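# Move a glass graduated cylinder from cart to bench

## Task

Take one graduated cylinder off the top tray of the cart and set it upright on the work surface of the shelved bench. Every other cylinder must also still be standing at the end. No cylinder may tip over or reach the floor, and since they are glass, a drop of more than a few centimetres or a hard knock breaks one and fails the task. Release the cylinder and move the robot away from it when finished. The robot itself must not fall or be left leaning. The cylinder must stay in place without the robot supporting it.

## Robot and tools

Robot: a Hello Robot Stretch 4 with one arm. It has an omni-wheel base, a lift that rides up and down a mast, a telescoping arm that reaches forward, a three-joint wrist (yaw, pitch, roll) and a two-finger gripper. It is about 1.6 m tall, and the base rim lies within 0.23 m of the base origin. Four cameras ride on it: head_camera, head_left_camera, head_right_camera and wrist_camera. A loose object may occasionally get a brief nudge from outside.

Frames: the base frame sits on the floor below the base centre, with x ahead, y to the left and z up. hand_pose is reported in this frame and marks the point between the fingers, 0.015 m short of the tips. Its printed value can be slightly wrong. The odometry frame is where the base frame was when the scene began. Headings run from -3.142 to 3.142 and grow to the left.

execute_actions: the argument "actions" is a list holding a single action or nothing. An empty list only reports state and images. An action may contain "base", "joints", or both, plus optional "pace" and "contact_limits". Alternatively it contains only {"end_of_arm": "enable_torque"}, which re-powers any wrist or gripper motor that shut itself off. All motions in one action start together.
- "base" holds exactly one relative move, measured from where the base last reported itself. translate_m is metres straight ahead, negative backward, -2 to 2. strafe_m is metres sideways, positive left, -2 to 2. rotate_rad turns in place, positive counter-clockwise seen from above, -3.2 to 3.2.
- "joints" holds absolute targets keyed by name: lift_m 0 to 1.2; arm_m (extension) 0 to 0.55; wrist_yaw_rad -1.134 to 4.276 (0 points ahead, positive left, 3.14 stowed back, above 3.4 the arm may block it); wrist_pitch_rad -1.117 to 4.259 (0 level, 1.57 pointing down); wrist_roll_rad -1.117 to 4.259 (0 keeps fingers level, positive turns clockwise viewed from behind); gripper_m 0 to 0.08, the finger gap in metres. A joint target past its range is clamped and the result notes it. Any other bad value or unknown key rejects the whole call. Joints you omit may still be driving toward an earlier target.
- "pace": "slow", "default", "fast" or "max". Base speed rises roughly from 0.1 to 0.6 m/s and turning from 1 to 4 rad/s across these; a raised lift lowers these caps.
- "contact_limits": {"arm_m": value} from 0 (gentlest) to 0.75 (firmest), default 0.5; the arm halts once it pushes that hard.
- "cameras": list of camera names, or "all"; omitted or null means all, [] means none.
A good first move to unfold the wrist is lift_m 0.4 with wrist_yaw_rad 0 together.

wait: {"seconds": 0 to 10}. Commands nothing and returns state and images like an empty action.

zoom_image: {"camera": name, "region": [x0, y0, x1, y1]} in pixels of that camera's most recent full image, origin top-left, at most 504 by 504.

finished_scene: {"scene": current scene number}. Closes the scene for good and reports success; only call it once the cylinder stands on the bench, released, with the robot clear.

If a result reports a stop, later execute_actions, wait and finished_scene calls in that same reply are skipped.

Reading results: base_status and joint_status describe how each commanded motion ended. "done" means reached (for the base, wheels turned the commanded amount even if they slipped). "off_target" means it settled short and may keep pushing. "contact_stop_at_<key>" means it ran into something and that part may go slack. "limit_stop_at_<name>" is a built-in limit; "limit_stop_at_tilt" means the robot leans over 6 degrees and lift, arm and wheels go slack; "limit_stop_at_own_body" means a self-collision guard, likely with the gripper pitched up and rolled. "torque_fault" means a wrist or gripper motor went limp; send enable_torque. on_its_own lists things not commanded this call, such as held targets or unusual rest effort (a sign of load or pressing). lidar_m gives 12 distances in metres, sector 1 straight ahead then counter-clockwise in 30-degree steps (4 left, 7 behind, 10 right); "-" means nothing seen or closer than 0.25 m. It misses glass, so the cylinders will not show. wrist_depth_mm is a 7 by 7 grid of depths in mm (100 to 2000), top-left first, also blind to clear objects. base_odometry counts wheel turns; compare turned_by_wheels with turned_by_imu, and a gap above about 0.1 rad signals slip or collision. base_tilt is in degrees, positive for forward and right. motor_effort is percent of maximum, with the peak in brackets; readings are noisy and offset.

Gripping: command a gap smaller than the object to squeeze. While holding, gripper_m reads above the command and its effort moves off 0; "off_target" after closing means something is held. Gripper effort staying beyond about 50 shuts the motor off and can drop the glass.

Cameras: the calibration block gives intrinsics and base-to-camera transforms in OpenCV convention; expect small errors, larger for the wrist camera with the arm out.

Avoid: releasing the cylinder above the bench instead of setting it down, knocking other cylinders, pressing the gripper into things during base moves, turning or driving with over 1 kg held and arm_m above 0.2, and strong pushes with the gripper raised, since these tip the robot. The robot keeps its last command while you think.

Each tool is called after "Request:" as name(argument=value, ...) on one line, values as JSON.

## Session

Request:
execute_actions(actions=[])

Scene clock: 0.00 s.
base_odometry: x=+0.000 y=+0.000 heading=+0.000 (m, m, rad; odometry frame)
turned_by_wheels: +0.000 (rad since the last result)
turned_by_imu: +0.000 (rad since the last result)
base_tilt: forward=+0.1 right=-0.5 (deg)
lidar_m: 1.79 1.82 1.98 1.14 1.15 1.41 1.72 1.68 2.21 1.93 1.58 2.41
base_status: not commanded
joint_positions: lift_m=+0.274 arm_m=-0.001 wrist_yaw_rad=+3.146 wrist_pitch_rad=-0.010 wrist_roll_rad=-0.014 gripper_m=+0.040
joint_status: not commanded
motor_effort: lift_m=+18 arm_m=+0 wrist_yaw_rad=-1 wrist_pitch_rad=-8 wrist_roll_rad=+0 gripper_m=-1 wheel_0=+0 wheel_1=+0 wheel_2=+0 (%)
hand_pose: x=-0.0434 y=+0.0865 z=+0.4547 quat_wxyz=(-0.002, +0.005, -0.007, +1.000) (m; base frame)
wrist_depth_mm: - 139 268 - - - 1921 / - 119 147 - - - 1661 / - 117 146 - - - 1336 / - 131 181 - - - 1336 / 201 - - - - - 1336 / 220 1756 1756 1708 1618 1576 1336 / 220 1205 106 1138 125 - 1078
pictures: head_camera, head_left_camera, head_right_camera, wrist_camera
Images, in order (width x height): head_camera 420x560, head_left_camera 420x672, head_right_camera 420x672, wrist_camera 616x392.

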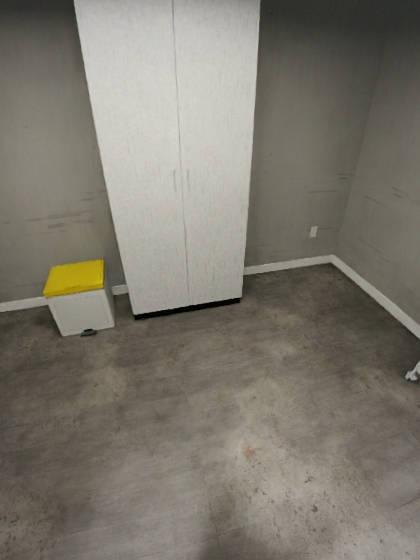

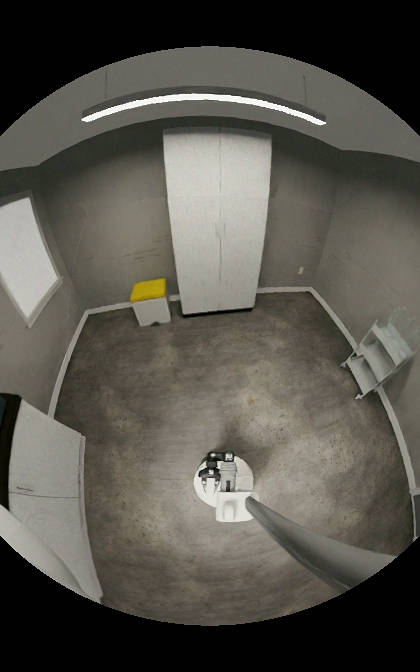

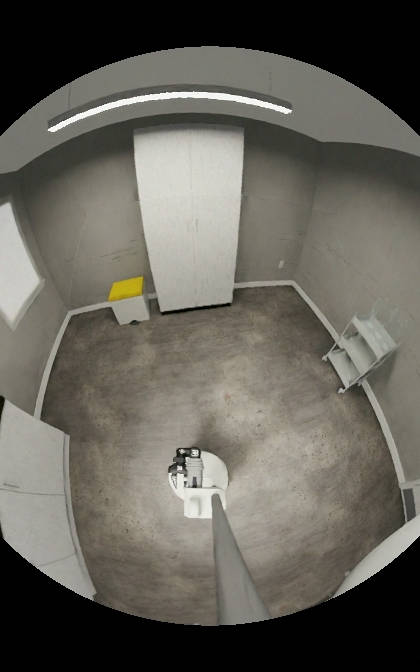

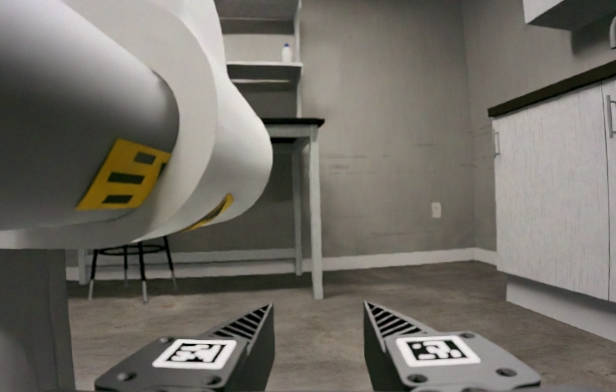

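Cart is at right-front; bench behind.

Request:
execute_actions(actions=[{"base":{"rotate_rad":-1.0},"joints":{"lift_m":0.8,"wrist_yaw_rad":0,"gripper_m":0.08}}], cameras=["head_camera","wrist_camera"])

Scene clock: 4.93 s.
base_odometry: x=+0.000 y=+0.000 heading=-1.000 (m, m, rad; odometry frame)
turned_by_wheels: -1.000 (rad since the last result)
turned_by_imu: -1.013 (rad since the last result)
base_tilt: forward=+0.2 right=-0.7 (deg)
lidar_m: 1.58 2.46 1.79 1.84 1.92 1.12 1.16 1.48 1.67 1.70 2.14 1.96
base_status: done
joint_positions: lift_m=+0.800 arm_m=-0.001 wrist_yaw_rad=+0.000 wrist_pitch_rad=-0.010 wrist_roll_rad=-0.014 gripper_m=+0.080
joint_status: all done
motor_effort: lift_m=+22(22) arm_m=-1(0) wrist_yaw_rad=-2(7) wrist_pitch_rad=-8(8) wrist_roll_rad=+0(1) gripper_m=+1(4) wheel_0=+2(7) wheel_1=+1(6) wheel_2=+1(2) (%)
hand_pose: x=+0.3823 y=-0.0874 z=+0.9801 quat_wxyz=(+1.000, -0.007, -0.005, +0.000) (m; base frame)
wrist_depth_mm: - - - 1863 1708 1537 1397 / - - - 1921 1708 1576 1464 / - - - 1921 1708 1576 1430 / - - - 1863 1756 1576 1430 / - - - 1863 1708 1576 1464 / - - - 1708 1618 1537 1397 / - - 145 1576 1397 - -
pictures: head_camera, wrist_camera
camera_calibration (this result's frames):
wrist_camera: T_world_to_cam=[[0.0130246, -0.99982, -0.0138211, -0.0783437], [0.0109345, 0.0139638, -0.999843, 1.03623], [0.999855, 0.0128715, 0.0111144, -0.242871], [0, 0, 0, 1]] pos_world=[0.232525, -0.0896732, 1.03768]
Images, in order (width x height): head_camera 420x560, wrist_camera 616x392.

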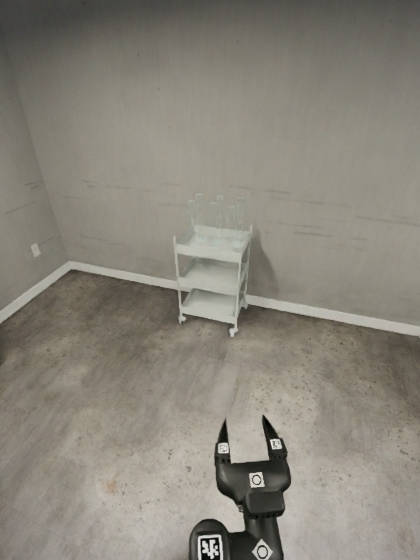

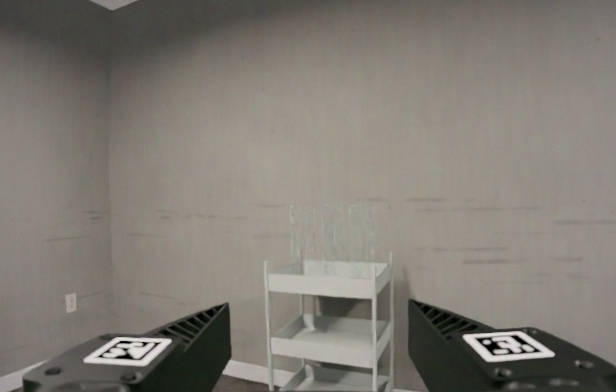

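Request:
execute_actions(actions=[{"base":{"translate_m":0.8},"joints":{"lift_m":0.72}}], cameras=["head_camera","wrist_camera"])

Scene clock: 9.17 s.
base_odometry: x=+0.432 y=-0.673 heading=-1.000 (m, m, rad; odometry frame)
turned_by_wheels: +0.000 (rad since the last result)
turned_by_imu: +0.000 (rad since the last result)
base_tilt: forward=+0.0 right=-0.7 (deg)
lidar_m: 0.80 1.55 1.49 1.52 1.88 1.86 1.95 2.18 1.96 1.98 1.34 0.78
base_status: done
joint_positions: lift_m=+0.720 arm_m=-0.001 wrist_yaw_rad=+0.000 wrist_pitch_rad=-0.010 wrist_roll_rad=-0.014 gripper_m=+0.080
joint_status: all done
motor_effort: lift_m=+14(22) arm_m=+0(0) wrist_yaw_rad=+0(1) wrist_pitch_rad=-8(8) wrist_roll_rad=+0(0) gripper_m=+1(1) wheel_0=+1(3) wheel_1=+0(6) wheel_2=+1(9) (%)
hand_pose: x=+0.3823 y=-0.0874 z=+0.9007 quat_wxyz=(+1.000, -0.007, -0.005, +0.000) (m; base frame)
wrist_depth_mm: 1537 1366 1205 1078 960 878 820 / 1618 1397 1229 1060 976 878 820 / 1537 1366 1229 1078 960 878 820 / 1576 1397 1205 1098 976 891 809 / 1576 1397 1229 1078 991 891 831 / 1661 1397 788 946 842 866 820 / - - 146 621 554 - -
pictures: head_camera, wrist_camera
camera_calibration (this result's frames):
wrist_camera: T_world_to_cam=[[0.0128177, -0.999822, -0.013821, -0.0794056], [0.0109375, 0.0139615, -0.999843, 0.95688], [0.999858, 0.0126645, 0.0111145, -0.241989], [0, 0, 0, 1]] pos_world=[0.232507, -0.0896862, 0.958322]
Images, in order (width x height): head_camera 420x560, wrist_camera 616x392.

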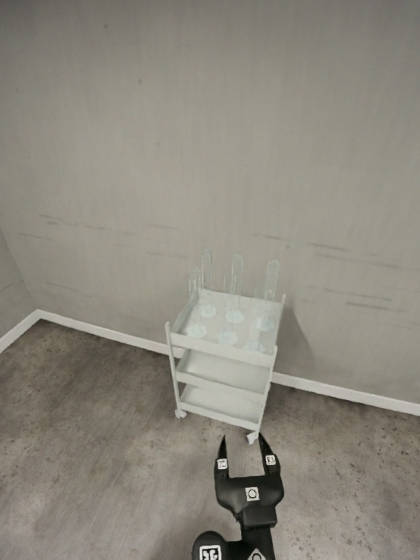

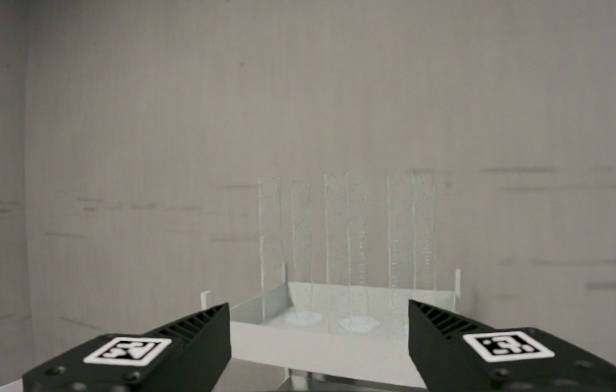

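Request:
zoom_image(camera="head_camera", region=[150,240,310,380])

Request:
zoom_image(camera="wrist_camera", region=[200,160,480,392])

Region (150, 240, 310, 380) of head_camera's 420x560 image, scaled by 3.150, with more detail than that image has; it fills the top 441 rows of this view, and the rest is white.

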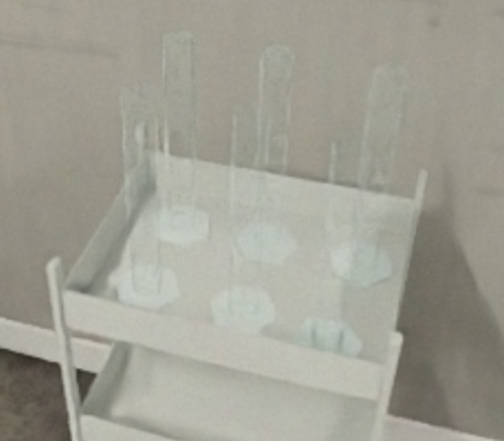

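Region (200, 160, 480, 392) of wrist_camera's 616x392 image, scaled by 1.800; it fills the top 418 rows of this view, and the rest is white.

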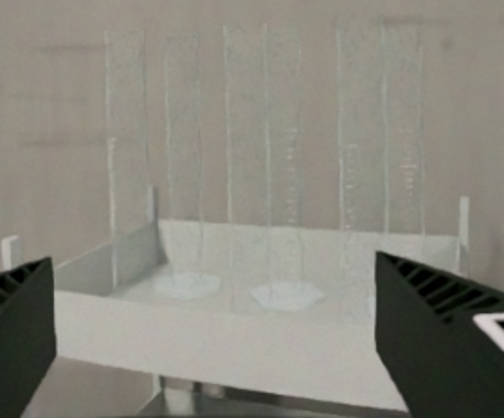

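Request:
execute_actions(actions=[{"base":{"strafe_m":-0.15},"joints":{"arm_m":0.2}}], cameras=["head_camera","wrist_camera"])

Scene clock: 11.17 s.
base_odometry: x=+0.306 y=-0.754 heading=-1.000 (m, m, rad; odometry frame)
turned_by_wheels: +0.000 (rad since the last result)
turned_by_imu: +0.000 (rad since the last result)
base_tilt: forward=+0.0 right=-0.7 (deg)
lidar_m: 0.75 0.93 1.64 1.65 2.09 1.95 1.93 2.02 1.81 1.83 1.29 1.16
base_status: done
joint_positions: lift_m=+0.720 arm_m=+0.199 wrist_yaw_rad=+0.000 wrist_pitch_rad=-0.010 wrist_roll_rad=-0.014 gripper_m=+0.080
joint_status: all done
motor_effort: lift_m=+14(15) arm_m=+7(7) wrist_yaw_rad=-1(1) wrist_pitch_rad=-7(8) wrist_roll_rad=-1(1) gripper_m=+1(1) wheel_0=+0(6) wheel_1=+1(9) wheel_2=+0(2) (%)
hand_pose: x=+0.5824 y=-0.0874 z=+0.9007 quat_wxyz=(+1.000, -0.007, -0.005, +0.000) (m; base frame)
wrist_depth_mm: 1182 1042 917 820 732 668 615 / 1205 1042 904 809 741 683 627 / 1182 1042 917 831 732 668 621 / 1182 1042 917 809 741 676 621 / 1182 1025 904 831 732 676 621 / 1182 1060 778 798 723 647 627 / - - 145 654 574 - -
pictures: head_camera, wrist_camera
camera_calibration (this result's frames):
wrist_camera: T_world_to_cam=[[0.0128597, -0.999822, -0.0138209, -0.0819852], [0.0109618, 0.0139621, -0.999842, 0.954683], [0.999857, 0.0127061, 0.0111394, -0.44202], [0, 0, 0, 1]] pos_world=[0.432546, -0.0896836, 0.958324]
Images, in order (width x height): head_camera 420x560, wrist_camera 616x392.

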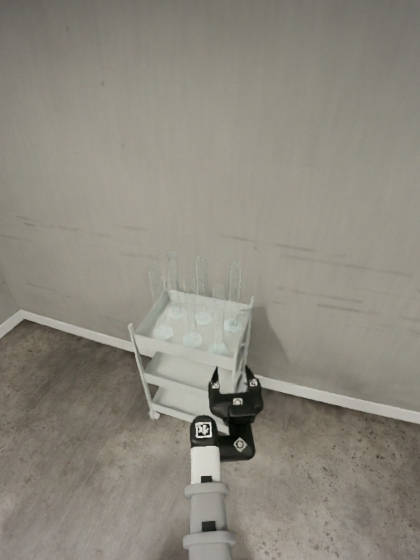

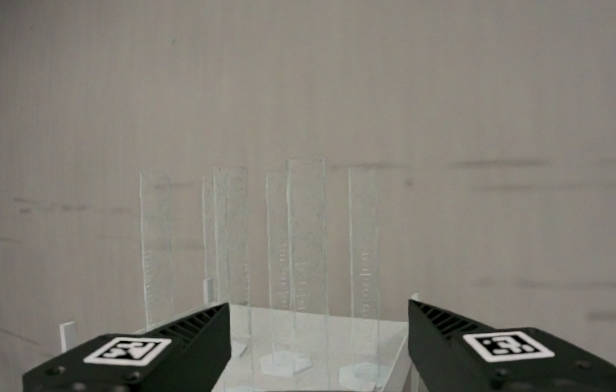

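Request:
execute_actions(actions=[{"base":{"strafe_m":0.008},"joints":{"arm_m":0.33}}], cameras=["wrist_camera"])

Scene clock: 13.10 s.
base_odometry: x=+0.313 y=-0.750 heading=-1.000 (m, m, rad; odometry frame)
turned_by_wheels: +0.000 (rad since the last result)
turned_by_imu: +0.000 (rad since the last result)
base_tilt: forward=+0.1 right=-0.6 (deg)
lidar_m: 0.74 0.93 1.62 1.62 2.06 1.94 1.98 2.01 1.82 1.84 1.27 1.17
base_status: done
joint_positions: lift_m=+0.720 arm_m=+0.329 wrist_yaw_rad=+0.000 wrist_pitch_rad=-0.010 wrist_roll_rad=-0.014 gripper_m=+0.080
joint_status: all done
motor_effort: lift_m=+14(14) arm_m=+7(7) wrist_yaw_rad=-1(1) wrist_pitch_rad=-7(8) wrist_roll_rad=-1(1) gripper_m=+1(1) wheel_0=+2(7) wheel_1=-2(8) wheel_2=+0(2) (%)
hand_pose: x=+0.7123 y=-0.0874 z=+0.9007 quat_wxyz=(+1.000, -0.007, -0.005, +0.000) (m; base frame)
wrist_depth_mm: 991 866 768 691 621 564 525 / 1025 891 768 683 621 559 521 / 1008 878 759 683 627 564 530 / 1025 866 768 691 627 569 530 / 991 878 788 691 621 564 530 / 991 866 741 691 634 554 525 / - - 145 580 521 - -
pictures: wrist_camera
camera_calibration (this result's frames):
wrist_camera: T_world_to_cam=[[0.0129405, -0.999821, -0.0138206, -0.0836973], [0.0109714, 0.0139629, -0.999842, 0.953254], [0.999856, 0.0127869, 0.0111502, -0.57199], [0, 0, 0, 1]] pos_world=[0.562532, -0.0896785, 0.958324]
Images, in order (width x height): wrist_camera 616x392.

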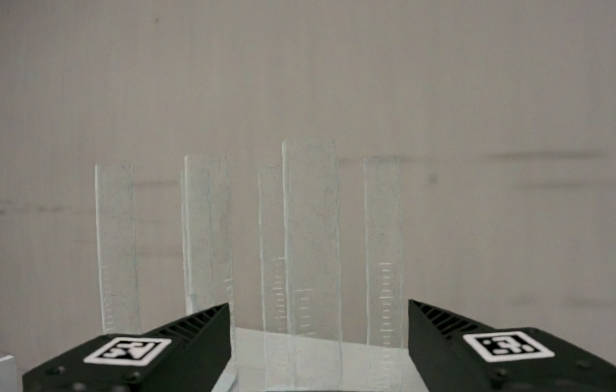

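Request:
execute_actions(actions=[{"joints":{"arm_m":0.42},"pace":"slow"}], cameras=["wrist_camera","head_camera"])

Scene clock: 15.40 s.
base_odometry: x=+0.313 y=-0.750 heading=-1.000 (m, m, rad; odometry frame)
turned_by_wheels: +0.000 (rad since the last result)
turned_by_imu: +0.000 (rad since the last result)
base_tilt: forward=+0.2 right=-0.6 (deg)
lidar_m: 0.76 0.93 1.65 1.66 2.03 1.94 1.99 2.02 1.81 1.83 1.27 1.18
base_status: not commanded
joint_positions: lift_m=+0.720 arm_m=+0.419 wrist_yaw_rad=+0.000 wrist_pitch_rad=-0.010 wrist_roll_rad=-0.014 gripper_m=+0.080
joint_status: all done
motor_effort: lift_m=+14(14) arm_m=+7(7) wrist_yaw_rad=-1(2) wrist_pitch_rad=-8(7) wrist_roll_rad=-1(2) gripper_m=+1(1) wheel_0=+3(2) wheel_1=-2(2) wheel_2=+0(0) (%)
hand_pose: x=+0.8023 y=-0.0874 z=+0.9007 quat_wxyz=(+1.000, -0.007, -0.005, +0.000) (m; base frame)
wrist_depth_mm: 854 759 661 597 530 488 455 / 891 759 676 597 539 492 462 / 866 759 661 597 539 496 459 / 866 768 661 603 539 500 459 / 891 759 676 591 549 496 459 / 891 768 647 603 549 473 459 / - - 145 585 449 - -
pictures: head_camera, wrist_camera
camera_calibration (this result's frames):
wrist_camera: T_world_to_cam=[[0.01282, -0.999822, -0.0138207, -0.0847906], [0.0109732, 0.0139617, -0.999842, 0.952265], [0.999858, 0.0126663, 0.0111502, -0.661967], [0, 0, 0, 1]] pos_world=[0.65251, -0.0896861, 0.958324]
Images, in order (width x height): head_camera 420x560, wrist_camera 616x392.

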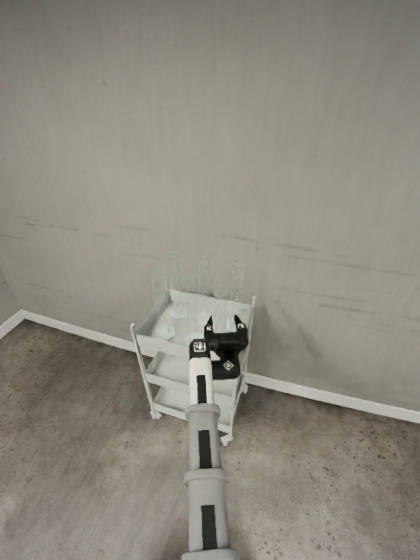

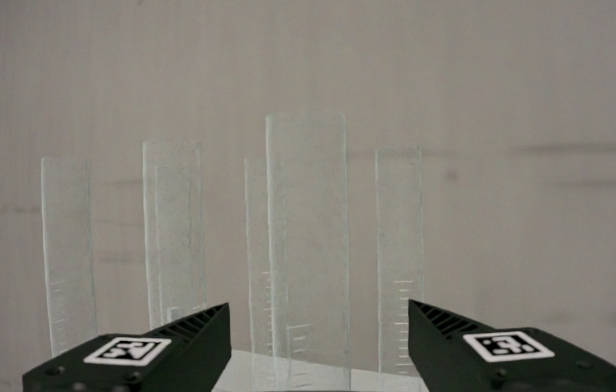

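Request:
execute_actions(actions=[{"joints":{"arm_m":0.465},"pace":"slow"}], cameras=[])

Request:
execute_actions(actions=[{"joints":{"gripper_m":0.03},"pace":"slow"}], cameras=["wrist_camera"])

Request:
execute_actions(actions=[{"joints":{"lift_m":0.95},"pace":"slow"}], cameras=["wrist_camera","head_camera"])

Scene clock: 26.50 s.
base_odometry: x=+0.313 y=-0.750 heading=-1.000 (m, m, rad; odometry frame)
turned_by_wheels: +0.000 (rad since the last result)
turned_by_imu: +0.000 (rad since the last result)
base_tilt: forward=+0.2 right=-0.6 (deg)
lidar_m: 0.75 0.95 1.62 1.62 2.03 1.94 1.99 2.04 1.82 1.84 1.28 1.15
base_status: not commanded
joint_positions: lift_m=+0.720 arm_m=+0.464 wrist_yaw_rad=+0.000 wrist_pitch_rad=-0.010 wrist_roll_rad=-0.014 gripper_m=+0.080
joint_status: all done
motor_effort: lift_m=+14(14) arm_m=+7(7) wrist_yaw_rad=-1(0) wrist_pitch_rad=-8(8) wrist_roll_rad=-1(1) gripper_m=+1(1) wheel_0=+3(2) wheel_1=-2(2) wheel_2=+0(0) (%)
hand_pose: x=+0.8473 y=-0.0874 z=+0.9007 quat_wxyz=(+1.000, -0.007, -0.005, +0.000) (m; base frame)
wrist_depth_mm: 798 707 615 549 496 452 421 / 809 715 609 544 492 452 421 / 809 707 609 549 504 455 424 / 809 699 615 554 500 455 418 / 798 707 621 549 504 455 424 / 820 707 597 554 500 439 427 / - - 145 554 500 - -
pictures: none
No camera images: the call's "cameras" was empty. Leave "cameras" out to get every camera's image.

Scene clock: 28.13 s.
base_odometry: x=+0.313 y=-0.750 heading=-1.000 (m, m, rad; odometry frame)
turned_by_wheels: +0.000 (rad since the last result)
turned_by_imu: +0.000 (rad since the last result)
base_tilt: forward=+0.1 right=-0.6 (deg)
lidar_m: 0.76 0.94 1.63 1.65 2.04 1.95 2.00 2.02 1.82 1.83 1.28 1.17
base_status: not commanded
joint_positions: lift_m=+0.720 arm_m=+0.464 wrist_yaw_rad=+0.001 wrist_pitch_rad=-0.010 wrist_roll_rad=-0.014 gripper_m=+0.041
joint_status: gripper_m off_target (ended at +0.041, target +0.030)
on_its_own: gripper_m is held at +0.036, not at your +0.030, by its contact guard: the fingers met something
motor_effort: lift_m=+14(14) arm_m=+7(7) wrist_yaw_rad=-3(2) wrist_pitch_rad=-8(8) wrist_roll_rad=-1(2) gripper_m=-36(38) wheel_0=+3(2) wheel_1=-2(2) wheel_2=+0(0) (%)
hand_pose: x=+0.8474 y=-0.0873 z=+0.9007 quat_wxyz=(+1.000, -0.007, -0.005, +0.000) (m; base frame)
wrist_depth_mm: 809 699 609 544 496 449 421 / 809 715 615 554 500 452 427 / 820 707 615 554 504 455 421 / 820 707 621 549 500 455 421 / 831 723 621 549 504 455 421 / 842 715 621 559 484 455 427 / 820 732 107 549 131 - 418
pictures: wrist_camera
camera_calibration (this result's frames):
wrist_camera: T_world_to_cam=[[0.0133765, -0.999815, -0.0138291, -0.0857132], [0.010974, 0.0139763, -0.999842, 0.951771], [0.99985, 0.0132226, 0.0111589, -0.706965], [0, 0, 0, 1]] pos_world=[0.697561, -0.0896516, 0.958325]
Images, in order (width x height): wrist_camera 616x392.

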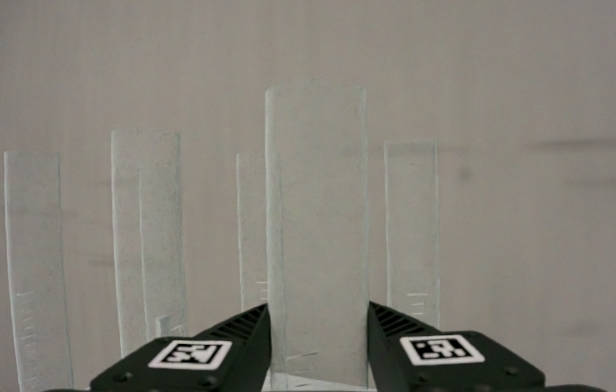

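Scene clock: 30.70 s.
base_odometry: x=+0.313 y=-0.750 heading=-1.000 (m, m, rad; odometry frame)
turned_by_wheels: +0.000 (rad since the last result)
turned_by_imu: +0.000 (rad since the last result)
base_tilt: forward=+0.3 right=-0.7 (deg)
lidar_m: 0.74 0.95 1.64 1.66 2.05 1.94 1.99 2.03 1.82 1.84 1.29 1.16
base_status: not commanded
joint_positions: lift_m=+0.950 arm_m=+0.464 wrist_yaw_rad=+0.000 wrist_pitch_rad=-0.009 wrist_roll_rad=-0.014 gripper_m=+0.041
joint_status: all done
on_its_own: gripper_m is held at +0.036, not at your +0.030, by its contact guard: the fingers met something
motor_effort: lift_m=+23(23) arm_m=+7(7) wrist_yaw_rad=-2(2) wrist_pitch_rad=-13(13) wrist_roll_rad=-2(2) gripper_m=-35(35) wheel_0=+2(2) wheel_1=-2(2) wheel_2=+0(0) (%)
hand_pose: x=+0.8473 y=-0.0874 z=+1.1296 quat_wxyz=(+1.000, -0.007, -0.004, +0.000) (m; base frame)
wrist_depth_mm: 798 707 609 549 496 449 421 / 809 707 615 549 500 455 418 / 809 699 615 554 504 455 421 / 820 699 621 559 496 452 424 / 820 691 615 559 500 452 421 / 831 707 627 559 488 459 424 / 820 741 107 554 131 - 427
pictures: head_camera, wrist_camera
camera_calibration (this result's frames):
wrist_camera: T_world_to_cam=[[0.0130024, -0.99982, -0.0138408, -0.0822918], [0.00923618, 0.0139615, -0.99986, 1.18214], [0.999873, 0.0128728, 0.00941605, -0.707576], [0, 0, 0, 1]] pos_world=[0.697637, -0.089673, 1.1875]
Images, in order (width x height): head_camera 420x560, wrist_camera 616x392.

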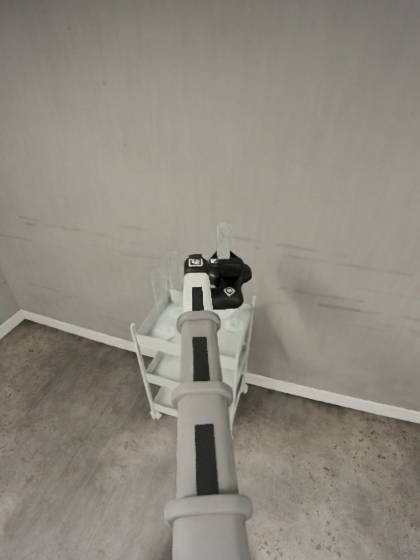

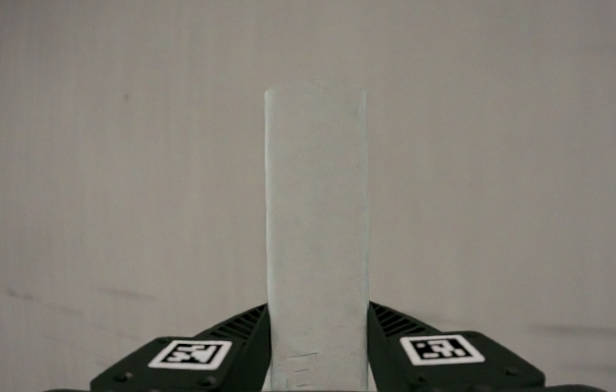

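Request:
execute_actions(actions=[{"joints":{"arm_m":0.0}}], cameras=[])

Request:
execute_actions(actions=[{"base":{"rotate_rad":-1.9},"pace":"slow"}], cameras=["head_camera","head_left_camera"])

Scene clock: 33.23 s.
base_odometry: x=+0.313 y=-0.750 heading=-1.000 (m, m, rad; odometry frame)
turned_by_wheels: +0.000 (rad since the last result)
turned_by_imu: +0.000 (rad since the last result)
base_tilt: forward=+0.1 right=-0.6 (deg)
lidar_m: 0.75 0.95 1.63 1.64 2.06 1.95 1.98 2.02 1.80 1.82 1.27 1.16
base_status: not commanded
joint_positions: lift_m=+0.950 arm_m=+0.001 wrist_yaw_rad=+0.000 wrist_pitch_rad=-0.008 wrist_roll_rad=-0.014 gripper_m=+0.041
joint_status: all done
on_its_own: gripper_m is held at +0.036, not at your +0.030, by its contact guard: the fingers met something
motor_effort: lift_m=+23(23) arm_m=-7(7) wrist_yaw_rad=+0(1) wrist_pitch_rad=-13(14) wrist_roll_rad=-1(1) gripper_m=-35(35) wheel_0=+2(2) wheel_1=-2(2) wheel_2=+0(0) (%)
hand_pose: x=+0.3848 y=-0.0874 z=+1.1296 quat_wxyz=(+1.000, -0.007, -0.004, +0.000) (m; base frame)
wrist_depth_mm: 1499 1308 1138 1025 904 831 778 / 1499 1308 1118 1008 917 842 768 / 1537 1308 1138 991 917 831 778 / 1537 1255 1160 1008 931 842 778 / 1499 1308 1160 1008 931 854 798 / 1576 1336 1138 1025 891 854 778 / 1537 1308 107 991 131 - 778
pictures: none
No camera images: the call's "cameras" was empty. Leave "cameras" out to get every camera's image.

Scene clock: 36.40 s.
base_odometry: x=+0.313 y=-0.750 heading=-2.899 (m, m, rad; odometry frame)
turned_by_wheels: -1.900 (rad since the last result)
turned_by_imu: -1.926 (rad since the last result)
base_tilt: forward=+0.1 right=-0.8 (deg)
lidar_m: 0.37 1.63 1.20 0.75 0.79 1.76 1.63 1.73 2.63 1.95 2.08 1.88
base_status: done
joint_positions: lift_m=+0.950 arm_m=+0.001 wrist_yaw_rad=+0.000 wrist_pitch_rad=-0.008 wrist_roll_rad=-0.014 gripper_m=+0.041
joint_status: not commanded
on_its_own: gripper_m is held at +0.036, not at your +0.030, by its contact guard: the fingers met something
motor_effort: lift_m=+23(23) arm_m=-7(7) wrist_yaw_rad=+0(2) wrist_pitch_rad=-13(13) wrist_roll_rad=-1(0) gripper_m=-35(35) wheel_0=+0(7) wheel_1=+0(5) wheel_2=+1(6) (%)
hand_pose: x=+0.3848 y=-0.0874 z=+1.1296 quat_wxyz=(+1.000, -0.007, -0.004, +0.000) (m; base frame)
wrist_depth_mm: 1661 - - - - - - / 1537 - - - - - - / 1576 - - - - - - / 1537 - - - - - - / 1537 - - 1808 - 1921 - / 1499 - - - - - - / 1576 1863 107 - 131 - -
pictures: head_camera, head_left_camera
Images, in order (width x height): head_camera 420x560, head_left_camera 420x672.

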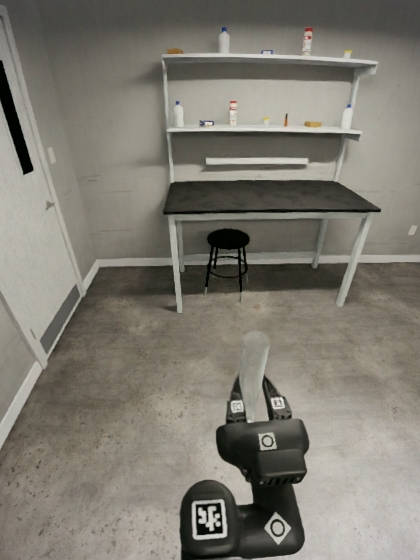

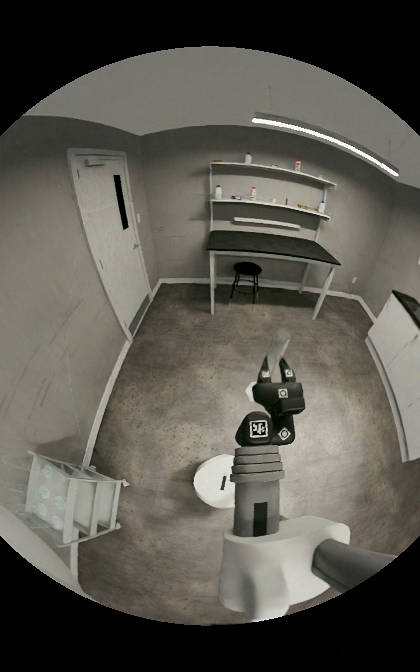

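Request:
execute_actions(actions=[{"base":{"rotate_rad":-0.15},"joints":{"lift_m":1.05},"pace":"slow"}], cameras=[])

Request:
execute_actions(actions=[{"base":{"translate_m":1.3}}], cameras=["head_camera","head_left_camera"])

Scene clock: 38.30 s.
base_odometry: x=+0.313 y=-0.750 heading=-3.049 (m, m, rad; odometry frame)
turned_by_wheels: -0.150 (rad since the last result)
turned_by_imu: -0.152 (rad since the last result)
base_tilt: forward=+0.2 right=-0.6 (deg)
lidar_m: 0.37 1.86 1.27 1.05 0.73 1.52 1.65 1.66 2.10 1.95 1.95 0.37
base_status: done
joint_positions: lift_m=+1.050 arm_m=+0.001 wrist_yaw_rad=+0.000 wrist_pitch_rad=-0.008 wrist_roll_rad=-0.014 gripper_m=+0.041
joint_status: all done
on_its_own: gripper_m is held at +0.036, not at your +0.030, by its contact guard: the fingers met something
motor_effort: lift_m=+23(24) arm_m=-7(7) wrist_yaw_rad=-1(1) wrist_pitch_rad=-13(13) wrist_roll_rad=-2(1) gripper_m=-35(36) wheel_0=+1(3) wheel_1=+0(4) wheel_2=+2(5) (%)
hand_pose: x=+0.3848 y=-0.0874 z=+1.2296 quat_wxyz=(+1.000, -0.007, -0.004, +0.000) (m; base frame)
wrist_depth_mm: - - - - - - - / - - - - - - - / - - - - - - - / - - - - - - - / 1983 - - - - - - / - - 1576 - 1756 - - / - - 107 - 131 - -
pictures: none
No camera images: the call's "cameras" was empty. Leave "cameras" out to get every camera's image.

Scene clock: 44.13 s.
base_odometry: x=-0.981 y=-0.870 heading=-3.049 (m, m, rad; odometry frame)
turned_by_wheels: +0.000 (rad since the last result)
turned_by_imu: +0.001 (rad since the last result)
base_tilt: forward=+0.1 right=-0.7 (deg)
lidar_m: 0.38 0.52 1.40 1.28 1.33 1.69 2.94 2.98 1.92 1.80 0.89 0.38
base_status: done
joint_positions: lift_m=+1.050 arm_m=+0.001 wrist_yaw_rad=+0.000 wrist_pitch_rad=-0.008 wrist_roll_rad=-0.014 gripper_m=+0.041
joint_status: not commanded
on_its_own: gripper_m is held at +0.036, not at your +0.030, by its contact guard: the fingers met something
motor_effort: lift_m=+22(23) arm_m=-7(7) wrist_yaw_rad=-1(2) wrist_pitch_rad=-13(13) wrist_roll_rad=-1(1) gripper_m=-35(35) wheel_0=-1(5) wheel_1=-1(5) wheel_2=+0(8) (%)
hand_pose: x=+0.3848 y=-0.0874 z=+1.2296 quat_wxyz=(+1.000, -0.007, -0.004, +0.000) (m; base frame)
wrist_depth_mm: 1078 1118 1078 1118 1138 1160 1098 / 1098 1078 1118 1160 1160 1182 1182 / 1098 1078 1138 1118 1138 1182 1182 / 976 1098 1098 1138 1138 1160 1160 / 1078 1078 1118 1138 1138 1138 1182 / 1098 1098 1118 1118 1138 1118 1042 / 960 854 107 788 131 - 768
pictures: head_camera, head_left_camera
Images, in order (width x height): head_camera 420x560, head_left_camera 420x672.

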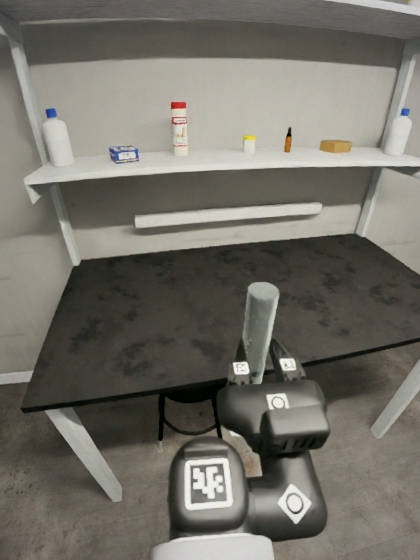

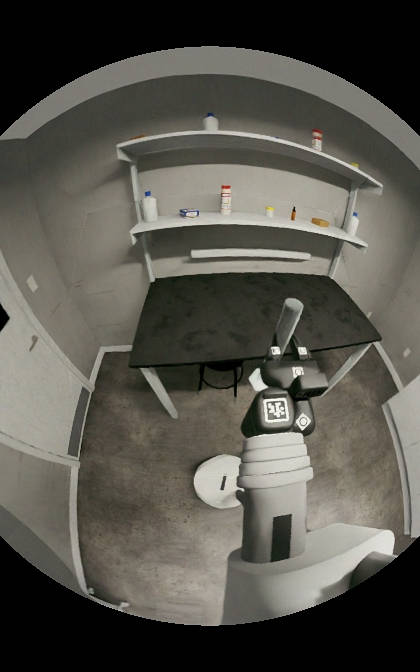

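Request:
execute_actions(actions=[{"joints":{"arm_m":0.38}}], cameras=[])

Request:
execute_actions(actions=[{"joints":{"lift_m":0.98},"pace":"slow"}], cameras=["head_left_camera"])

Scene clock: 46.47 s.
base_odometry: x=-0.981 y=-0.870 heading=-3.049 (m, m, rad; odometry frame)
turned_by_wheels: +0.000 (rad since the last result)
turned_by_imu: +0.000 (rad since the last result)
base_tilt: forward=+0.0 right=-0.5 (deg)
lidar_m: 0.51 0.54 1.38 1.27 1.31 1.70 2.90 2.99 1.97 1.80 0.89 0.59
base_status: not commanded
joint_positions: lift_m=+1.050 arm_m=+0.379 wrist_yaw_rad=+0.000 wrist_pitch_rad=-0.008 wrist_roll_rad=-0.014 gripper_m=+0.041
joint_status: all done
on_its_own: gripper_m is held at +0.036, not at your +0.030, by its contact guard: the fingers met something
motor_effort: lift_m=+22(23) arm_m=+7(7) wrist_yaw_rad=-1(1) wrist_pitch_rad=-13(14) wrist_roll_rad=-1(1) gripper_m=-35(36) wheel_0=-1(2) wheel_1=-1(1) wheel_2=+0(0) (%)
hand_pose: x=+0.7624 y=-0.0874 z=+1.2296 quat_wxyz=(+1.000, -0.007, -0.004, +0.000) (m; base frame)
wrist_depth_mm: 723 723 741 759 768 788 788 / 723 723 723 750 768 798 798 / 469 427 445 473 484 496 564 / 715 732 750 741 778 788 798 / 723 741 750 759 778 778 788 / 723 715 647 707 691 778 798 / 715 723 107 759 131 - 768
pictures: none
No camera images: the call's "cameras" was empty. Leave "cameras" out to get every camera's image.

Scene clock: 47.93 s.
base_odometry: x=-0.981 y=-0.870 heading=-3.049 (m, m, rad; odometry frame)
turned_by_wheels: +0.000 (rad since the last result)
turned_by_imu: +0.000 (rad since the last result)
base_tilt: forward=+0.0 right=-0.6 (deg)
lidar_m: 0.52 0.52 1.39 1.27 1.33 1.69 2.93 2.97 1.98 1.80 0.88 0.57
base_status: not commanded
joint_positions: lift_m=+0.980 arm_m=+0.379 wrist_yaw_rad=+0.000 wrist_pitch_rad=-0.008 wrist_roll_rad=-0.014 gripper_m=+0.041
joint_status: all done
on_its_own: gripper_m is held at +0.036, not at your +0.030, by its contact guard: the fingers met something
motor_effort: lift_m=+14(22) arm_m=+7(7) wrist_yaw_rad=-1(1) wrist_pitch_rad=-13(14) wrist_roll_rad=+0(0) gripper_m=-35(35) wheel_0=-1(1) wheel_1=-1(1) wheel_2=+0(0) (%)
hand_pose: x=+0.7624 y=-0.0874 z=+1.1603 quat_wxyz=(+1.000, -0.007, -0.004, +0.000) (m; base frame)
wrist_depth_mm: 715 723 741 759 759 798 798 / 404 421 449 459 466 466 512 / 732 715 741 759 759 788 798 / 715 732 750 759 768 798 798 / 715 723 741 683 778 768 798 / 715 723 741 750 759 788 798 / 715 723 107 647 132 - 615
pictures: head_left_camera
Images, in order (width x height): head_left_camera 420x672.

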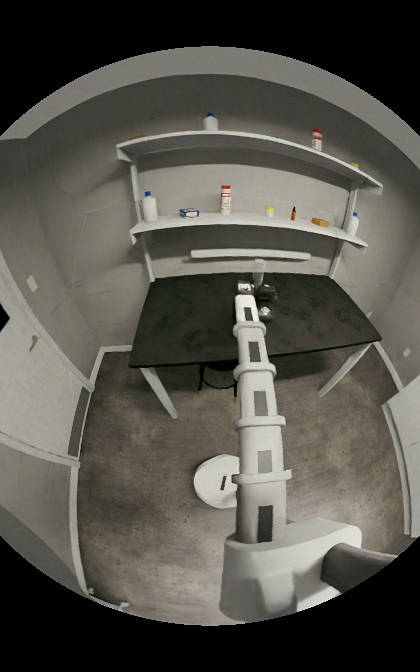

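Request:
execute_actions(actions=[{"joints":{"lift_m":0.96},"pace":"slow"}], cameras=[])

Request:
execute_actions(actions=[{"joints":{"lift_m":0.945},"pace":"slow"}], cameras=[])

Request:
execute_actions(actions=[{"joints":{"lift_m":0.93},"pace":"slow"}], cameras=[])

Scene clock: 49.03 s.
base_odometry: x=-0.981 y=-0.870 heading=-3.049 (m, m, rad; odometry frame)
turned_by_wheels: +0.000 (rad since the last result)
turned_by_imu: +0.000 (rad since the last result)
base_tilt: forward=+0.1 right=-0.5 (deg)
lidar_m: 0.50 0.55 1.36 1.28 1.34 1.70 2.93 2.98 1.98 1.80 0.90 0.58
base_status: not commanded
joint_positions: lift_m=+0.961 arm_m=+0.379 wrist_yaw_rad=+0.001 wrist_pitch_rad=-0.025 wrist_roll_rad=-0.014 gripper_m=+0.041
joint_status: all done
on_its_own: gripper_m is held at +0.036, not at your +0.030, by its contact guard: the fingers met something; wrist_pitch_rad is at rest, and its effort (+34) is outside its rest range (-23 to +23)
motor_effort: lift_m=+8(15) arm_m=+7(7) wrist_yaw_rad=-3(4) wrist_pitch_rad=+34(34) wrist_roll_rad=-2(1) gripper_m=-35(36) wheel_0=-1(1) wheel_1=-1(1) wheel_2=+0(0) (%)
hand_pose: x=+0.7624 y=-0.0872 z=+1.1444 quat_wxyz=(+1.000, -0.007, -0.012, +0.000) (m; base frame)
wrist_depth_mm: 715 741 759 768 778 809 798 / 410 424 449 452 459 459 500 / 723 732 741 768 778 798 809 / 723 732 750 759 768 778 788 / 715 723 732 750 707 778 788 / 707 723 732 750 759 788 798 / 707 723 107 654 131 - 640
pictures: none
No camera images: the call's "cameras" was empty. Leave "cameras" out to get every camera's image.

Scene clock: 49.87 s.
base_odometry: x=-0.981 y=-0.870 heading=-3.049 (m, m, rad; odometry frame)
turned_by_wheels: +0.000 (rad since the last result)
turned_by_imu: +0.000 (rad since the last result)
base_tilt: forward=-0.1 right=-0.7 (deg)
lidar_m: 0.49 0.52 1.39 1.27 1.32 1.69 2.94 2.99 1.96 1.81 0.86 0.57
base_status: not commanded
joint_positions: lift_m=+0.946 arm_m=+0.379 wrist_yaw_rad=+0.002 wrist_pitch_rad=-0.039 wrist_roll_rad=-0.014 gripper_m=+0.041
joint_status: all done
on_its_own: gripper_m is held at +0.036, not at your +0.030, by its contact guard: the fingers met something; wrist_pitch_rad is at rest, and its effort (+75) is outside its rest range (-23 to +23)
motor_effort: lift_m=+2(6) arm_m=+7(7) wrist_yaw_rad=-8(8) wrist_pitch_rad=+75(75) wrist_roll_rad=-1(0) gripper_m=-35(35) wheel_0=+1(1) wheel_1=+0(1) wheel_2=+0(0) (%)
hand_pose: x=+0.7624 y=-0.0869 z=+1.1329 quat_wxyz=(+1.000, -0.007, -0.020, +0.001) (m; base frame)
wrist_depth_mm: 741 759 759 788 788 798 809 / 413 427 442 449 449 496 492 / 732 723 750 759 768 778 798 / 723 741 750 759 778 809 798 / 707 732 741 750 768 759 798 / 723 715 723 741 741 768 788 / 699 707 107 676 131 - 654
pictures: none
No camera images: the call's "cameras" was empty. Leave "cameras" out to get every camera's image.

Scene clock: 50.70 s.
base_odometry: x=-0.981 y=-0.870 heading=-3.049 (m, m, rad; odometry frame)
turned_by_wheels: +0.000 (rad since the last result)
turned_by_imu: +0.000 (rad since the last result)
base_tilt: forward=+0.0 right=-0.6 (deg)
lidar_m: 0.51 0.52 1.39 1.25 1.33 1.69 2.92 2.97 1.96 1.81 0.89 0.60
base_status: not commanded
joint_positions: lift_m=+0.931 arm_m=+0.379 wrist_yaw_rad=+0.003 wrist_pitch_rad=-0.040 wrist_roll_rad=-0.014 gripper_m=+0.041
joint_status: all done
on_its_own: gripper_m is held at +0.036, not at your +0.030, by its contact guard: the fingers met something; wrist_pitch_rad is at rest, and its effort (+77) is outside its rest range (-23 to +23)
motor_effort: lift_m=+2(1) arm_m=+7(7) wrist_yaw_rad=-8(8) wrist_pitch_rad=+77(81) wrist_roll_rad=+0(0) gripper_m=-35(36) wheel_0=+1(1) wheel_1=+0(0) wheel_2=+0(0) (%)
hand_pose: x=+0.7624 y=-0.0869 z=+1.1180 quat_wxyz=(+1.000, -0.007, -0.020, +0.001) (m; base frame)
wrist_depth_mm: 732 732 778 768 778 809 820 / 449 459 484 488 496 492 484 / 723 741 750 768 768 788 798 / 723 732 741 759 768 778 798 / 715 723 732 699 691 778 759 / 699 723 732 741 759 768 788 / 715 715 107 634 131 - 627
pictures: none
No camera images: the call's "cameras" was empty. Leave "cameras" out to get every camera's image.

Touched already at 0.96; it then slipped in the fingers. Release.

Request:
execute_actions(actions=[{"joints":{"lift_m":0.94},"pace":"slow"}], cameras=[])

Request:
execute_actions(actions=[{"joints":{"gripper_m":0.08},"pace":"slow"}], cameras=[])

Request:
execute_actions(actions=[{"joints":{"arm_m":0.0}}], cameras=["head_camera","wrist_camera"])

Scene clock: 51.60 s.
base_odometry: x=-0.981 y=-0.870 heading=-3.049 (m, m, rad; odometry frame)
turned_by_wheels: +0.000 (rad since the last result)
turned_by_imu: +0.000 (rad since the last result)
base_tilt: forward=+0.1 right=-0.7 (deg)
lidar_m: 0.52 0.53 1.40 1.25 1.31 1.70 2.94 2.97 1.98 1.80 0.88 0.58
base_status: not commanded
joint_positions: lift_m=+0.940 arm_m=+0.379 wrist_yaw_rad=+0.003 wrist_pitch_rad=-0.027 wrist_roll_rad=-0.014 gripper_m=+0.041
joint_status: all done
on_its_own: gripper_m is held at +0.036, not at your +0.030, by its contact guard: the fingers met something; wrist_pitch_rad is at rest, and its effort (+41) is outside its rest range (-23 to +23)
motor_effort: lift_m=+16(17) arm_m=+7(7) wrist_yaw_rad=-8(8) wrist_pitch_rad=+41(77) wrist_roll_rad=-1(1) gripper_m=-35(35) wheel_0=+1(0) wheel_1=+0(0) wheel_2=+0(0) (%)
hand_pose: x=+0.7625 y=-0.0869 z=+1.1242 quat_wxyz=(+1.000, -0.007, -0.014, +0.001) (m; base frame)
wrist_depth_mm: 732 732 484 585 788 788 798 / 459 480 500 512 521 517 508 / 715 732 750 759 768 788 798 / 715 723 750 750 768 778 788 / 715 741 661 759 768 768 788 / 707 715 723 750 750 768 798 / 640 654 107 621 131 - 603
pictures: none
No camera images: the call's "cameras" was empty. Leave "cameras" out to get every camera's image.

Scene clock: 53.10 s.
base_odometry: x=-0.981 y=-0.870 heading=-3.049 (m, m, rad; odometry frame)
turned_by_wheels: +0.000 (rad since the last result)
turned_by_imu: +0.000 (rad since the last result)
base_tilt: forward=+0.1 right=-0.6 (deg)
lidar_m: 0.52 0.53 1.39 1.28 1.32 1.71 2.92 2.98 1.97 1.80 0.89 0.59
base_status: not commanded
joint_positions: lift_m=+0.940 arm_m=+0.379 wrist_yaw_rad=+0.000 wrist_pitch_rad=-0.011 wrist_roll_rad=-0.014 gripper_m=+0.080
joint_status: all done
motor_effort: lift_m=+16(16) arm_m=+6(7) wrist_yaw_rad=-2(9) wrist_pitch_rad=-7(41) wrist_roll_rad=-3(3) gripper_m=+1(35) wheel_0=-1(1) wheel_1=+0(0) wheel_2=-1(1) (%)
hand_pose: x=+0.7624 y=-0.0874 z=+1.1206 quat_wxyz=(+1.000, -0.007, -0.005, +0.000) (m; base frame)
wrist_depth_mm: 375 392 415 427 430 442 439 / 512 539 559 580 597 585 580 / 715 723 750 759 788 798 798 / 723 723 741 750 778 788 798 / 707 723 741 750 691 768 788 / 715 732 741 759 759 778 759 / - - 145 559 517 - -
pictures: none
No camera images: the call's "cameras" was empty. Leave "cameras" out to get every camera's image.

Scene clock: 55.33 s.
base_odometry: x=-0.981 y=-0.870 heading=-3.049 (m, m, rad; odometry frame)
turned_by_wheels: +0.000 (rad since the last result)
turned_by_imu: +0.000 (rad since the last result)
base_tilt: forward=+0.2 right=-0.7 (deg)
lidar_m: 0.52 0.51 1.40 1.29 1.34 1.70 2.93 2.99 1.97 1.80 0.88 0.58
base_status: not commanded
joint_positions: lift_m=+0.940 arm_m=+0.001 wrist_yaw_rad=+0.000 wrist_pitch_rad=-0.010 wrist_roll_rad=-0.014 gripper_m=+0.080
joint_status: all done
motor_effort: lift_m=+16(17) arm_m=-7(6) wrist_yaw_rad=+0(1) wrist_pitch_rad=-8(8) wrist_roll_rad=-1(0) gripper_m=+1(1) wheel_0=+0(0) wheel_1=+0(0) wheel_2=-1(1) (%)
hand_pose: x=+0.3848 y=-0.0874 z=+1.1205 quat_wxyz=(+1.000, -0.007, -0.005, +0.000) (m; base frame)
wrist_depth_mm: 1078 1118 1118 1160 1138 1205 1205 / 1060 1098 1098 1138 1160 1182 1182 / 854 1008 1118 1118 1138 1138 1098 / 1098 1118 1118 1138 1160 1205 1205 / 1078 1078 1118 1118 1138 1160 1182 / 1098 878 866 878 854 809 768 / - - 145 580 521 - -
pictures: head_camera, wrist_camera
camera_calibration (this result's frames):
wrist_camera: T_world_to_cam=[[0.0126903, -0.999823, -0.0138798, -0.0763113], [0.0109334, 0.0140188, -0.999842, 1.17667], [0.99986, 0.0125365, 0.0111094, -0.246921], [0, 0, 0, 1]] pos_world=[0.23499, -0.0896977, 1.17817]
Images, in order (width x height): head_camera 420x560, wrist_camera 616x392.

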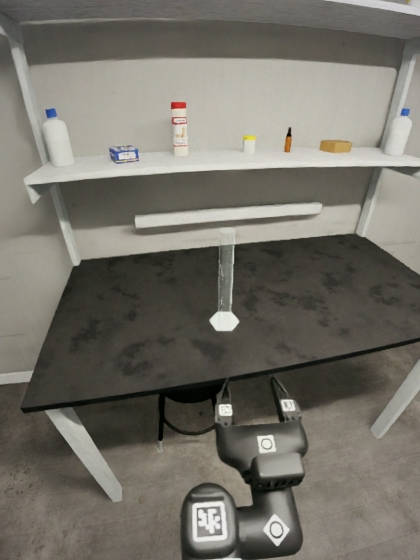

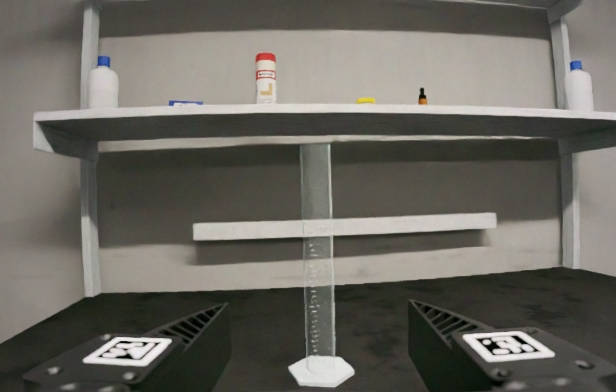

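Request:
finished_scene(scene=1)

The scene is finished: the task was done.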